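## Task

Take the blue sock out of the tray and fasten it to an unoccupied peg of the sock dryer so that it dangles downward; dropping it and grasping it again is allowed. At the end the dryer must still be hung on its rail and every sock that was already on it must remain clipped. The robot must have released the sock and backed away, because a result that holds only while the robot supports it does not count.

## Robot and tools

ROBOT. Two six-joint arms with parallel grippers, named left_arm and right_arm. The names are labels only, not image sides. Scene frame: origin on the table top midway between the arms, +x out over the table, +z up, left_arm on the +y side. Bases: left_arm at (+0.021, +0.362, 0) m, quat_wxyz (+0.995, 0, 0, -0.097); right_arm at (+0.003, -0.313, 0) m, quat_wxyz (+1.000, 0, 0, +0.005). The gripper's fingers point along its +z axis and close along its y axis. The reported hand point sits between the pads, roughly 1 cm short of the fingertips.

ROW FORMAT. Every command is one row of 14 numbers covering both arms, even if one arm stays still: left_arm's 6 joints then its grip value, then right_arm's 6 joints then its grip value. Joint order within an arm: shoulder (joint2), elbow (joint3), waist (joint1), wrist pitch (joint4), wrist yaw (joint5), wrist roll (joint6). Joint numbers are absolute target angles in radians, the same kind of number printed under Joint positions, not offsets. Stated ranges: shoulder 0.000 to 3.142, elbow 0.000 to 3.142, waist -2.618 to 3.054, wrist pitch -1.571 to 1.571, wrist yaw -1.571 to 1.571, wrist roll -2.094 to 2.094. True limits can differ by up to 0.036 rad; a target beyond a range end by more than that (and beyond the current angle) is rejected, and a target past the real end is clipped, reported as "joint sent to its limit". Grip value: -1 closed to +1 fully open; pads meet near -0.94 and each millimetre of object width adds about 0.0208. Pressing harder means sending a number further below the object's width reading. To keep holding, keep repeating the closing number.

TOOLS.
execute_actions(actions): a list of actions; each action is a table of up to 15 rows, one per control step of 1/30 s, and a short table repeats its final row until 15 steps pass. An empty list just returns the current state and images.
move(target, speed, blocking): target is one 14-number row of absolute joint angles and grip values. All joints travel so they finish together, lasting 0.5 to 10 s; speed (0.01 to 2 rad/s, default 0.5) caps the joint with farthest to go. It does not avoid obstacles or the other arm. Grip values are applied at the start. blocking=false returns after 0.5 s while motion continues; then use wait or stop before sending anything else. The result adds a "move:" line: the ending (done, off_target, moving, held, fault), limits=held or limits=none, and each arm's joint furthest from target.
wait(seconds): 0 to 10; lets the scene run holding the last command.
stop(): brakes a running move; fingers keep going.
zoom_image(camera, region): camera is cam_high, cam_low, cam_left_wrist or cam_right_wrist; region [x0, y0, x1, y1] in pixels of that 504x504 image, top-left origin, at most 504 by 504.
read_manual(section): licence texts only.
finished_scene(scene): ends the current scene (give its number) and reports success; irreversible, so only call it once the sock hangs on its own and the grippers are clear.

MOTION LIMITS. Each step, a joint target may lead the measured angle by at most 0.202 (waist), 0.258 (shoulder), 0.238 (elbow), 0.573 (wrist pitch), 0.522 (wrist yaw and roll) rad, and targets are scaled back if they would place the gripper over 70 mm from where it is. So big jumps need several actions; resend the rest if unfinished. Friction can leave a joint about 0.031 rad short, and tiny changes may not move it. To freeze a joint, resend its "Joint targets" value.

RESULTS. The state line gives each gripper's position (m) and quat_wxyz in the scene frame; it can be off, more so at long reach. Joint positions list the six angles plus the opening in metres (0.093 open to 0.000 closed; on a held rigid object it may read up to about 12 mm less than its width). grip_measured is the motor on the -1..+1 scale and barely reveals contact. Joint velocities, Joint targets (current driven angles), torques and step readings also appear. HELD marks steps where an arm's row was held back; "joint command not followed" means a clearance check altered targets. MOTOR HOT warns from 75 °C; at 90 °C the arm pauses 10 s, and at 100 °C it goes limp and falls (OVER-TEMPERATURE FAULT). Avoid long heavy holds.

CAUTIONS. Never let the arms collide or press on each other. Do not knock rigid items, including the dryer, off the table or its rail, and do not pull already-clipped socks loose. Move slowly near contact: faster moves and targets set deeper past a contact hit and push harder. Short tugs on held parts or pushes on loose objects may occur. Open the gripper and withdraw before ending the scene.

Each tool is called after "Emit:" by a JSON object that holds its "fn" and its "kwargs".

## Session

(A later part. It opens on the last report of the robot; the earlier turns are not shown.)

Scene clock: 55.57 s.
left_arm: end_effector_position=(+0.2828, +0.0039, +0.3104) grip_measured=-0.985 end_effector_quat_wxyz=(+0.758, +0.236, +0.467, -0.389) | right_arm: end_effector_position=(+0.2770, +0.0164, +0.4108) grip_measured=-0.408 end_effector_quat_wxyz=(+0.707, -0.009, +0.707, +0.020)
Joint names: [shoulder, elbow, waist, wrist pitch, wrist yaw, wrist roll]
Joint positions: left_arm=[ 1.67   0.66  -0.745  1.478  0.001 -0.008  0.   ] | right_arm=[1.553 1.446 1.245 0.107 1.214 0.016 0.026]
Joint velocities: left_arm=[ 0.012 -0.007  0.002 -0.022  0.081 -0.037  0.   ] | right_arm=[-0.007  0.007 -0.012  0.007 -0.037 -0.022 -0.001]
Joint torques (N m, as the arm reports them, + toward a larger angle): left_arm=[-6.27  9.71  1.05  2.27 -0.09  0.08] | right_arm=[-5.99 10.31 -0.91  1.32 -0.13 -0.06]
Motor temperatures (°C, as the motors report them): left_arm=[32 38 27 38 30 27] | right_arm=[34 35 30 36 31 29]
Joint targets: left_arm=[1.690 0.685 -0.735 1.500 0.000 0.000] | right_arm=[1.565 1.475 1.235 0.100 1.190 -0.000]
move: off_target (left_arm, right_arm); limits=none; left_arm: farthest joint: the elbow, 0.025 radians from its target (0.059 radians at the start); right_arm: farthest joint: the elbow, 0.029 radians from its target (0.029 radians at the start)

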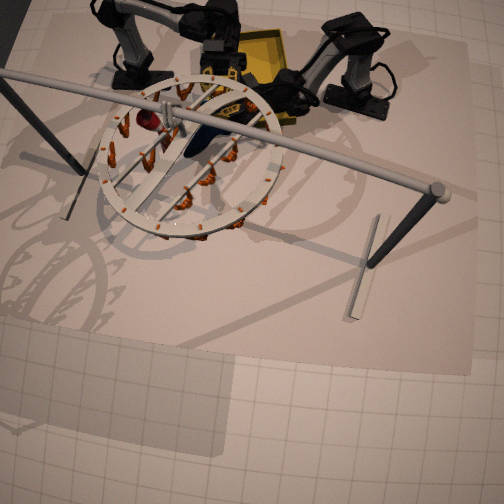

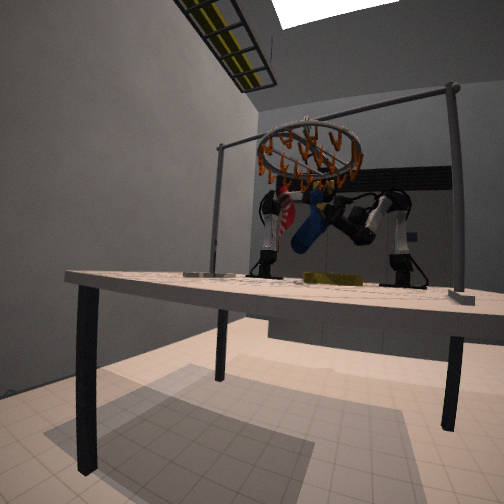

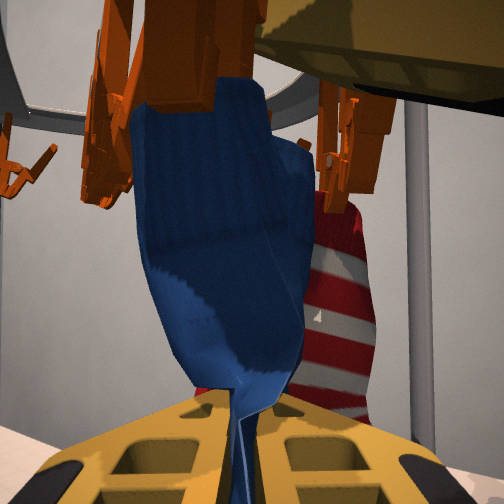

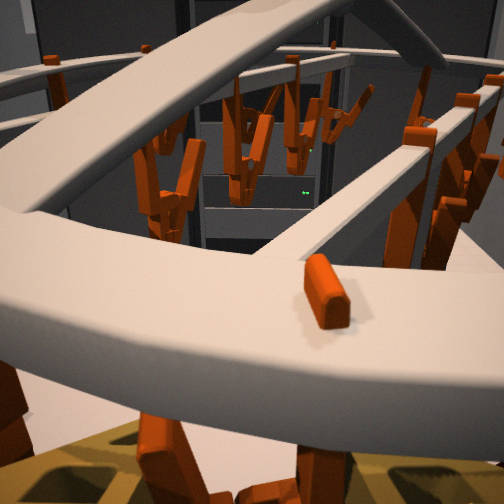

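In the gap. Raise more.

Emit:
{"fn": "move", "kwargs": {"target": [1.69,0.715,-0.735,1.5,0,0,-1,1.565,1.475,1.235,0.10,1.19,0,-0.42], "speed": 0.03}}

Scene clock: 57.67 s.
left_arm: end_effector_position=(+0.2838, +0.0025, +0.3221) grip_measured=-0.985 end_effector_quat_wxyz=(+0.765, +0.230, +0.456, -0.392) | right_arm: end_effector_position=(+0.2770, +0.0163, +0.4108) grip_measured=-0.408 end_effector_quat_wxyz=(+0.707, -0.009, +0.707, +0.020)
Joint names: [shoulder, elbow, waist, wrist pitch, wrist yaw, wrist roll]
Joint positions: left_arm=[ 1.67   0.69  -0.745  1.478  0.001 -0.008  0.   ] | right_arm=[1.553 1.446 1.245 0.107 1.214 0.016 0.026]
Joint velocities: left_arm=[ 0.002 -0.027  0.002 -0.022  0.037  0.051  0.   ] | right_arm=[-0.012 -0.007  0.007 -0.066 -0.022  0.051 -0.002]
Joint torques (N m, as the arm reports them, + toward a larger angle): left_arm=[-6.5   9.74  1.22  2.2  -0.06  0.11] | right_arm=[-6.   10.36 -0.83  1.31 -0.1  -0.07]
Motor temperatures (°C, as the motors report them): left_arm=[33 39 27 38 30 27] | right_arm=[34 36 30 36 31 29]
Joint targets: left_arm=[1.690 0.715 -0.735 1.500 0.000 0.000] | right_arm=[1.565 1.475 1.235 0.100 1.190 0.000]
move: off_target (left_arm, right_arm); limits=none; left_arm: farthest joint: the elbow, 0.025 radians from its target (0.055 radians at the start); right_arm: farthest joint: the elbow, 0.029 radians from its target (0.029 radians at the start)

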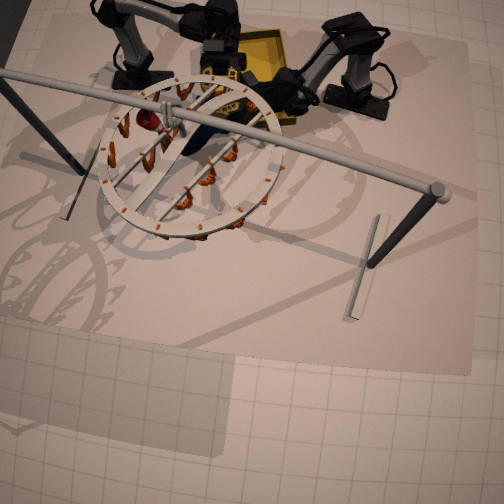

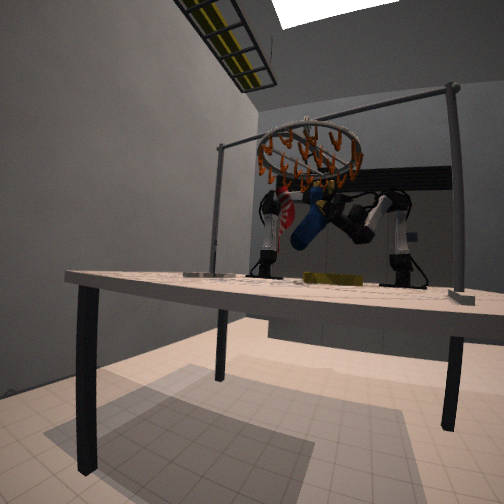

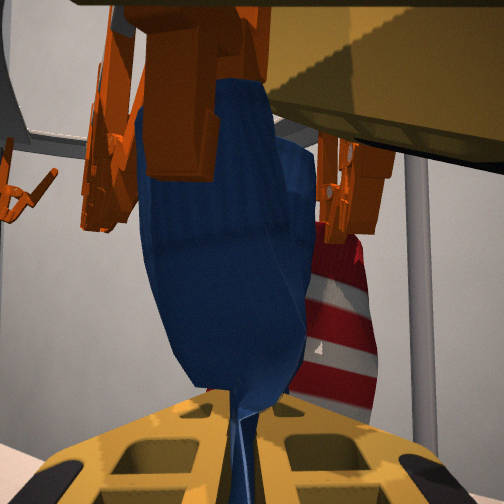

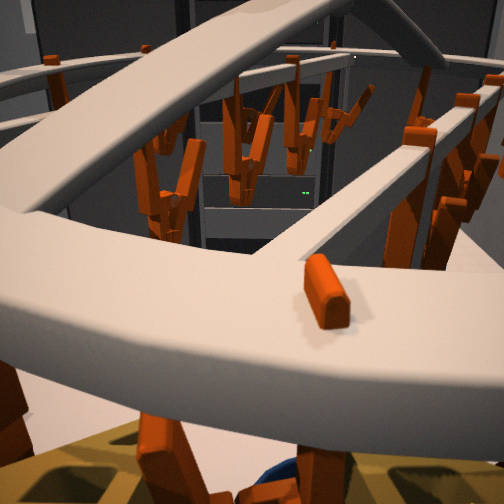

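Emit:
{"fn": "execute_actions", "kwargs": {"actions": [[[1.69,0.715,-0.735,1.5,0,0,-1,1.565,1.475,1.235,0.10,1.19,0,-0.2]],[[1.69,0.715,-0.735,1.5,0,0,-1,1.565,1.475,1.235,0.10,1.19,0,-0.05]],[[1.69,0.715,-0.735,1.5,0,0,-1,1.565,1.475,1.235,0.10,1.19,0,0.15]],[[1.69,0.715,-0.735,1.5,0,0,-0.3,1.565,1.475,1.235,0.10,1.19,0,0.15]]]}}

Emit:
{"fn": "move", "kwargs": {"target": [1.3,0.2,-0.735,1.4,0,0,-0.3,1.565,1.475,1.235,0.10,1.19,0,0.15], "speed": 0.3}}

Emit:
{"fn": "move", "kwargs": {"target": [0.6,0.3,-0.735,0.3,0,0,-0.3,1.565,1.475,1.535,0.10,1.49,0,0.5], "speed": 0.5}}

Scene clock: 59.90 s.
left_arm: end_effector_position=(+0.2828, +0.0045, +0.3267) grip_measured=-0.301 end_effector_quat_wxyz=(+0.770, +0.226, +0.448, -0.394) | right_arm: end_effector_position=(+0.2788, +0.0160, +0.4106) grip_measured=+0.148 end_effector_quat_wxyz=(+0.706, -0.014, +0.707, +0.016)
Joint names: [shoulder, elbow, waist, wrist pitch, wrist yaw, wrist roll]
Joint positions: left_arm=[ 1.67   0.691 -0.745  1.498  0.001 -0.008  0.031] | right_arm=[1.553 1.447 1.239 0.103 1.207 0.007 0.052]
Joint velocities: left_arm=[ 0.002 -0.022 -0.017 -0.051  0.066  0.037 -0.001] | right_arm=[-0.007 -0.017  0.007 -0.051  0.022  0.037 -0.001]
Joint torques (N m, as the arm reports them, + toward a larger angle): left_arm=[-6.65  9.61  1.1   1.95 -0.04  0.09] | right_arm=[-6.02 10.21 -0.54  1.37 -0.06  0.02]
Motor temperatures (°C, as the motors report them): left_arm=[33 39 27 38 30 27] | right_arm=[34 36 30 36 31 29]
Joint targets: left_arm=[1.690 0.715 -0.735 1.500 -0.000 -0.000] | right_arm=[1.565 1.475 1.235 0.100 1.190 -0.000]
Step readings (joint positions; steps 1 to 15: 1st action; 16 to 30: 2nd action; 31 to 45: 3rd action; 46 to 60: 4th action):
0: left_arm=[1.670 0.690 -0.745 1.478 0.001 -0.008] | right_arm=[1.553 1.446 1.245 0.107 1.214 0.016]
1: left_arm=[1.670 0.690 -0.745 1.478 0.001 -0.008] | right_arm=[1.553 1.446 1.245 0.107 1.211 0.015]
2: left_arm=[1.670 0.690 -0.745 1.478 0.001 -0.008] | right_arm=[1.553 1.446 1.245 0.106 1.209 0.014]
4: left_arm=[1.670 0.690 -0.745 1.478 0.001 -0.008] | right_arm=[1.553 1.446 1.244 0.106 1.206 0.012]
8: left_arm=[1.670 0.690 -0.745 1.478 0.001 -0.008] | right_arm=[1.553 1.446 1.244 0.105 1.202 0.011]
15: left_arm=[1.670 0.690 -0.745 1.478 0.001 -0.008] | right_arm=[1.553 1.446 1.244 0.104 1.202 0.010]
16: left_arm=[1.670 0.690 -0.745 1.480 0.001 -0.008] | right_arm=[1.553 1.446 1.244 0.104 1.202 0.009]
17: left_arm=[1.670 0.690 -0.745 1.483 0.001 -0.008] | right_arm=[1.553 1.446 1.243 0.104 1.202 0.009]
19: left_arm=[1.670 0.690 -0.745 1.485 0.001 -0.008] | right_arm=[1.553 1.446 1.242 0.104 1.202 0.009]
23: left_arm=[1.670 0.690 -0.745 1.485 0.001 -0.008] | right_arm=[1.553 1.446 1.242 0.104 1.202 0.009]
30: left_arm=[1.670 0.690 -0.745 1.485 0.001 -0.008] | right_arm=[1.553 1.446 1.242 0.104 1.202 0.009]
31: left_arm=[1.670 0.690 -0.745 1.490 0.001 -0.008] | right_arm=[1.553 1.446 1.242 0.103 1.206 0.008]
32: left_arm=[1.670 0.690 -0.745 1.494 0.001 -0.008] | right_arm=[1.553 1.446 1.239 0.103 1.207 0.007]
34: left_arm=[1.670 0.691 -0.745 1.496 0.001 -0.008] | right_arm=[1.553 1.447 1.239 0.103 1.207 0.007]
38: left_arm=[1.670 0.691 -0.745 1.497 0.001 -0.008] | right_arm=[1.553 1.447 1.239 0.103 1.207 0.007]
45: left_arm=[1.670 0.691 -0.745 1.497 0.001 -0.008] | right_arm=[1.553 1.447 1.239 0.103 1.207 0.007]
46: left_arm=[1.670 0.691 -0.745 1.497 0.001 -0.008] | right_arm=[1.553 1.447 1.239 0.103 1.207 0.007]
47: left_arm=[1.670 0.691 -0.745 1.497 0.001 -0.008] | right_arm=[1.553 1.447 1.239 0.103 1.207 0.007]
49: left_arm=[1.670 0.691 -0.745 1.497 0.001 -0.008] | right_arm=[1.553 1.447 1.239 0.103 1.207 0.007]
53: left_arm=[1.670 0.691 -0.745 1.497 0.001 -0.008] | right_arm=[1.553 1.447 1.239 0.103 1.207 0.007]
60: Joint positions above

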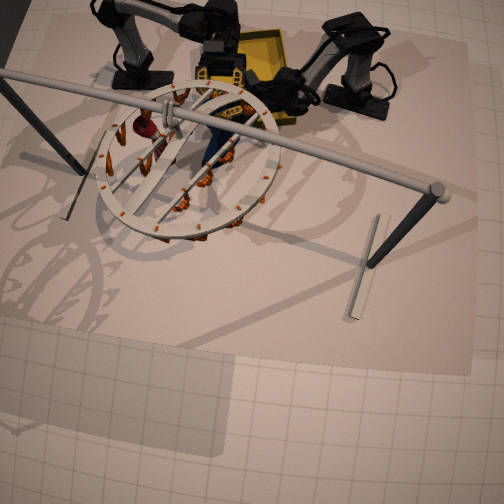

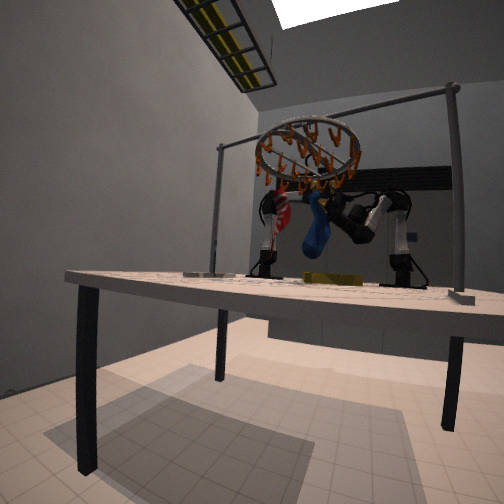

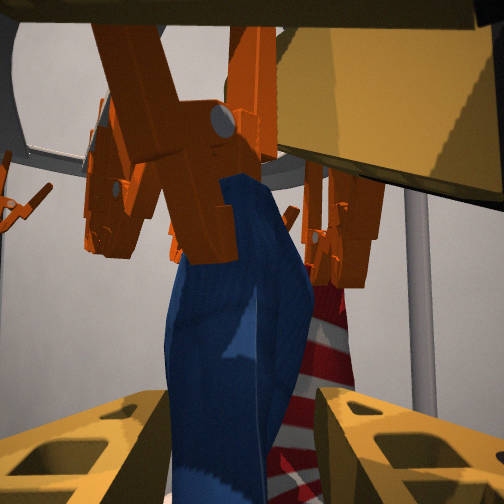

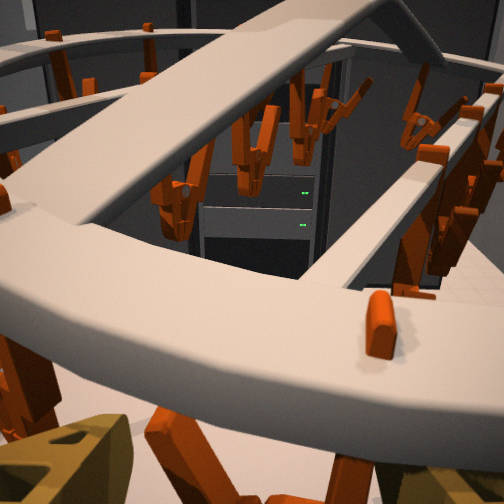

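Scene clock: 61.97 s.
left_arm: end_effector_position=(+0.2279, +0.0794, +0.2524) grip_measured=-0.301 end_effector_quat_wxyz=(+0.719, +0.265, +0.526, -0.369) | right_arm: end_effector_position=(+0.2788, +0.0167, +0.4106) grip_measured=+0.148 end_effector_quat_wxyz=(+0.706, -0.015, +0.707, +0.018)
Joint names: [shoulder, elbow, waist, wrist pitch, wrist yaw, wrist roll]
Joint positions: left_arm=[ 1.324  0.221 -0.745  1.415  0.001 -0.008  0.031] | right_arm=[1.553 1.447 1.239 0.103 1.202 0.007 0.052]
Joint velocities: left_arm=[-0.007 -0.012 -0.007 -0.037  0.022 -0.037  0.   ] | right_arm=[-0.012 -0.002 -0.022 -0.007 -0.007 -0.022 -0.   ]
Joint torques (N m, as the arm reports them, + toward a larger angle): left_arm=[-5.89  5.15  1.06  2.03 -0.08  0.09] | right_arm=[-6.02 10.21 -0.44  1.38  0.01 -0.01]
Motor temperatures (°C, as the motors report them): left_arm=[33 39 27 38 30 27] | right_arm=[34 36 30 36 31 29]
Joint targets: left_arm=[1.300 0.200 -0.735 1.400 0.000 0.000] | right_arm=[1.565 1.475 1.235 0.100 1.190 -0.000]
move: off_target (left_arm, right_arm); limits=none; left_arm: farthest joint: the shoulder, 0.024 radians from its target (0.370 radians at the start); right_arm: farthest joint: the elbow, 0.028 radians from its target (0.028 radians at the start)

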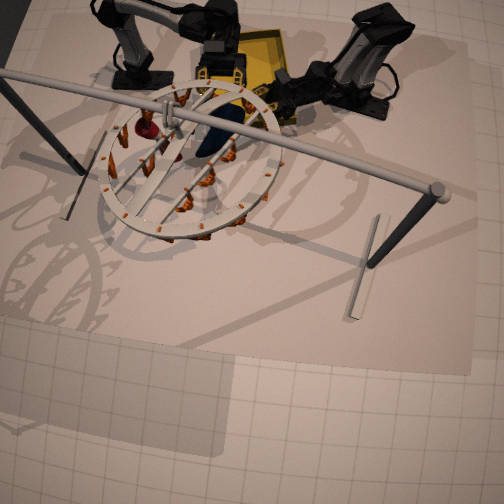

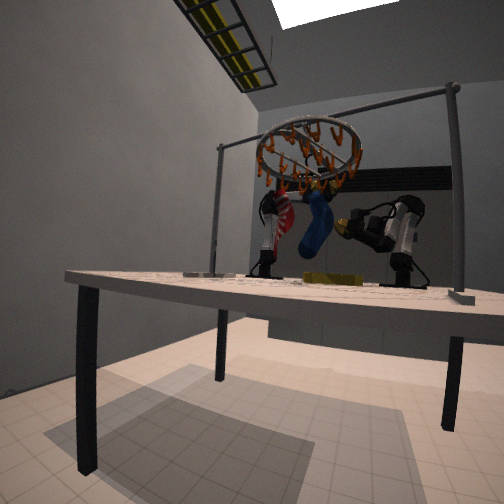

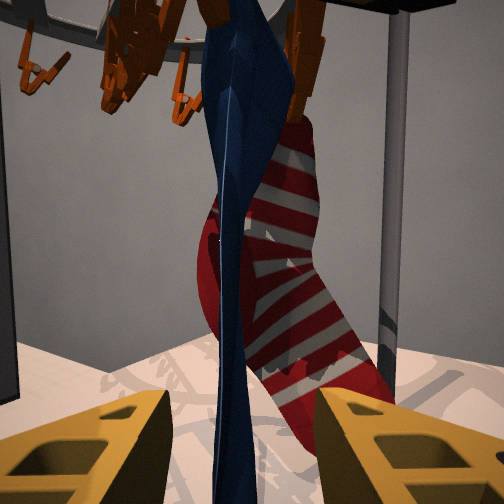

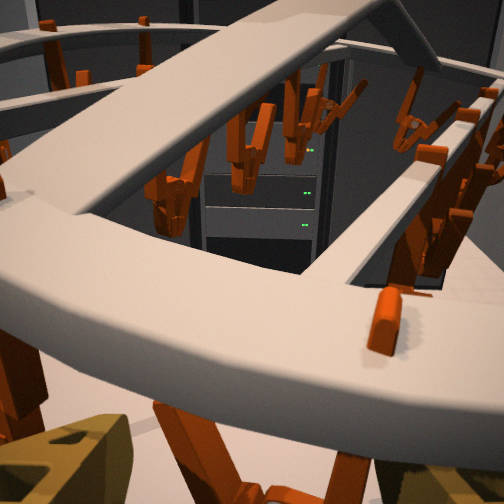

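Scene clock: 64.93 s.
left_arm: end_effector_position=(+0.1974, +0.1210, +0.2334) grip_measured=-0.301 end_effector_quat_wxyz=(+0.619, +0.323, +0.641, -0.318) | right_arm: end_effector_position=(+0.1836, +0.0354, +0.4108) grip_measured=+0.498 end_effector_quat_wxyz=(+0.707, -0.019, +0.707, +0.021)
Joint names: [shoulder, elbow, waist, wrist pitch, wrist yaw, wrist roll]
Joint positions: left_arm=[ 0.622  0.277 -0.745  0.314  0.001 -0.008  0.031] | right_arm=[1.553 1.447 1.525 0.103 1.479 0.007 0.069]
Joint velocities: left_arm=[-0.017 -0.002 -0.017 -0.037 -0.066  0.037  0.001] | right_arm=[ 0.007 -0.007 -0.012 -0.007 -0.022 -0.007  0.   ]
Joint torques (N m, as the arm reports them, + toward a larger angle): left_arm=[-2.43 12.04  0.79  2.48 -0.09  0.06] | right_arm=[-5.89 10.08  0.65  1.19  0.24 -0.01]
Motor temperatures (°C, as the motors report them): left_arm=[33 39 27 38 30 27] | right_arm=[35 36 30 36 31 29]
Joint targets: left_arm=[0.600 0.300 -0.735 0.300 -0.000 0.000] | right_arm=[1.565 1.475 1.535 0.100 1.490 -0.000]
move: off_target (left_arm, right_arm); limits=none; left_arm: farthest joint: the elbow, 0.023 radians from its target (0.079 radians at the start); right_arm: farthest joint: the elbow, 0.028 radians from its target (0.028 radians at the start)

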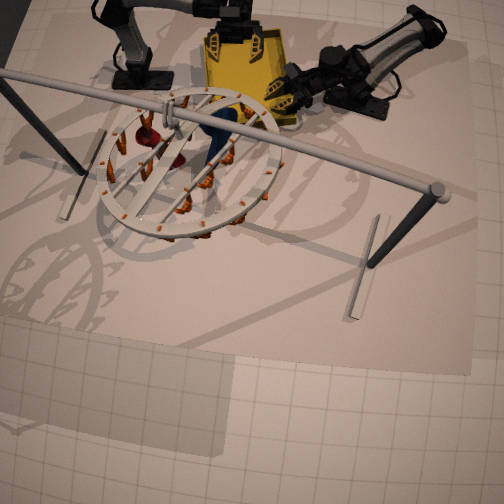

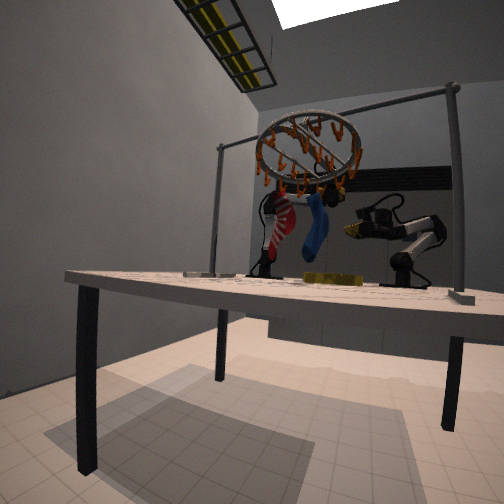

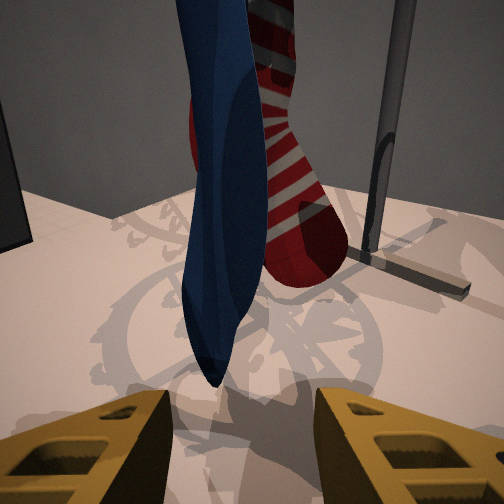

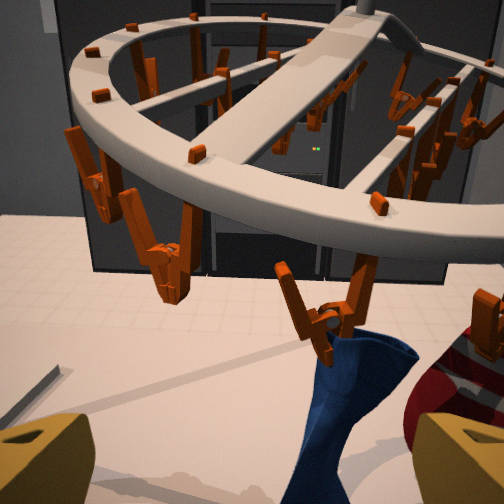

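Emit:
{"fn": "move", "kwargs": {"target": [0.3,0.2,-0.9,0.1,0,0,-0.3,1.0,1.0,1.7,0.0,1.3,0,0.5]}}

Emit:
{"fn": "finished_scene", "kwargs": {"scene": 2}}

Scene clock: 66.77 s.
left_arm: end_effector_position=(+0.1436, +0.1306, +0.2356) grip_measured=-0.301 end_effector_quat_wxyz=(+0.608, +0.360, +0.603, -0.370) | right_arm: end_effector_position=(+0.1341, -0.0527, +0.4020) grip_measured=+0.498 end_effector_quat_wxyz=(+0.694, -0.128, +0.694, +0.144)
Joint names: [shoulder, elbow, waist, wrist pitch, wrist yaw, wrist roll]
Joint positions: left_arm=[ 0.323  0.223 -0.889  0.114  0.001 -0.008  0.031] | right_arm=[1.013 1.023 1.688 0.006 1.312 0.007 0.069]
Joint velocities: left_arm=[-0.007  0.007  0.012  0.037 -0.081 -0.022 -0.001] | right_arm=[ 0.007  0.027  0.017 -0.037  0.007  0.037  0.   ]
Joint torques (N m, as the arm reports them, + toward a larger angle): left_arm=[-0.9   7.54 -0.78  2.4  -0.12  0.1 ] | right_arm=[-3.23  6.02  0.8   1.31 -0.02 -0.03]
Motor temperatures (°C, as the motors report them): left_arm=[33 39 27 38 30 27] | right_arm=[35 36 30 36 31 29]
Joint targets: left_arm=[0.300 0.200 -0.900 0.100 -0.000 -0.000] | right_arm=[1.000 1.000 1.700 -0.000 1.300 0.000]
move: off_target (left_arm, right_arm); limits=none; left_arm: farthest joint: the shoulder, 0.023 radians from its target (0.322 radians at the start); right_arm: farthest joint: the elbow, 0.023 radians from its target (0.447 radians at the start)

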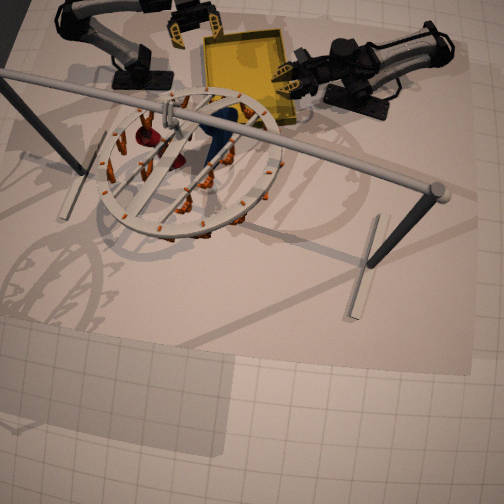

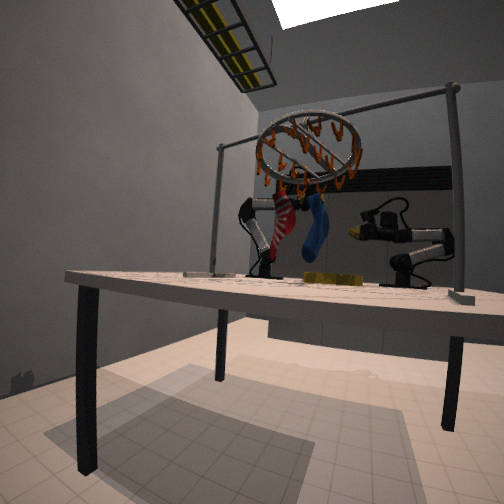

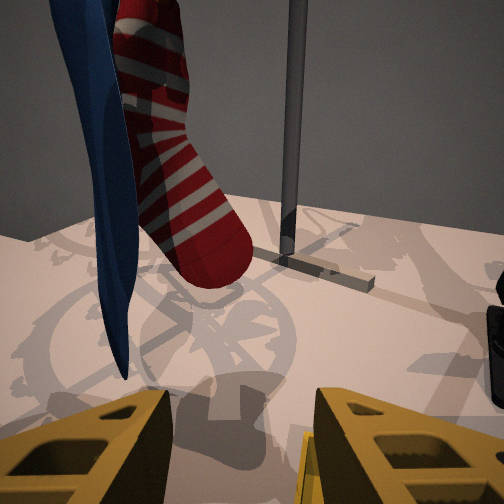

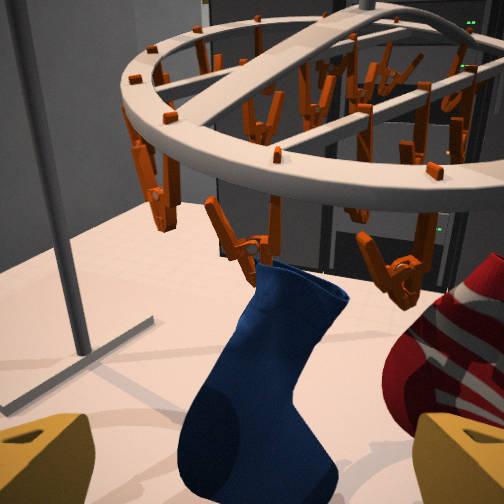

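The scene is finished: the task was done.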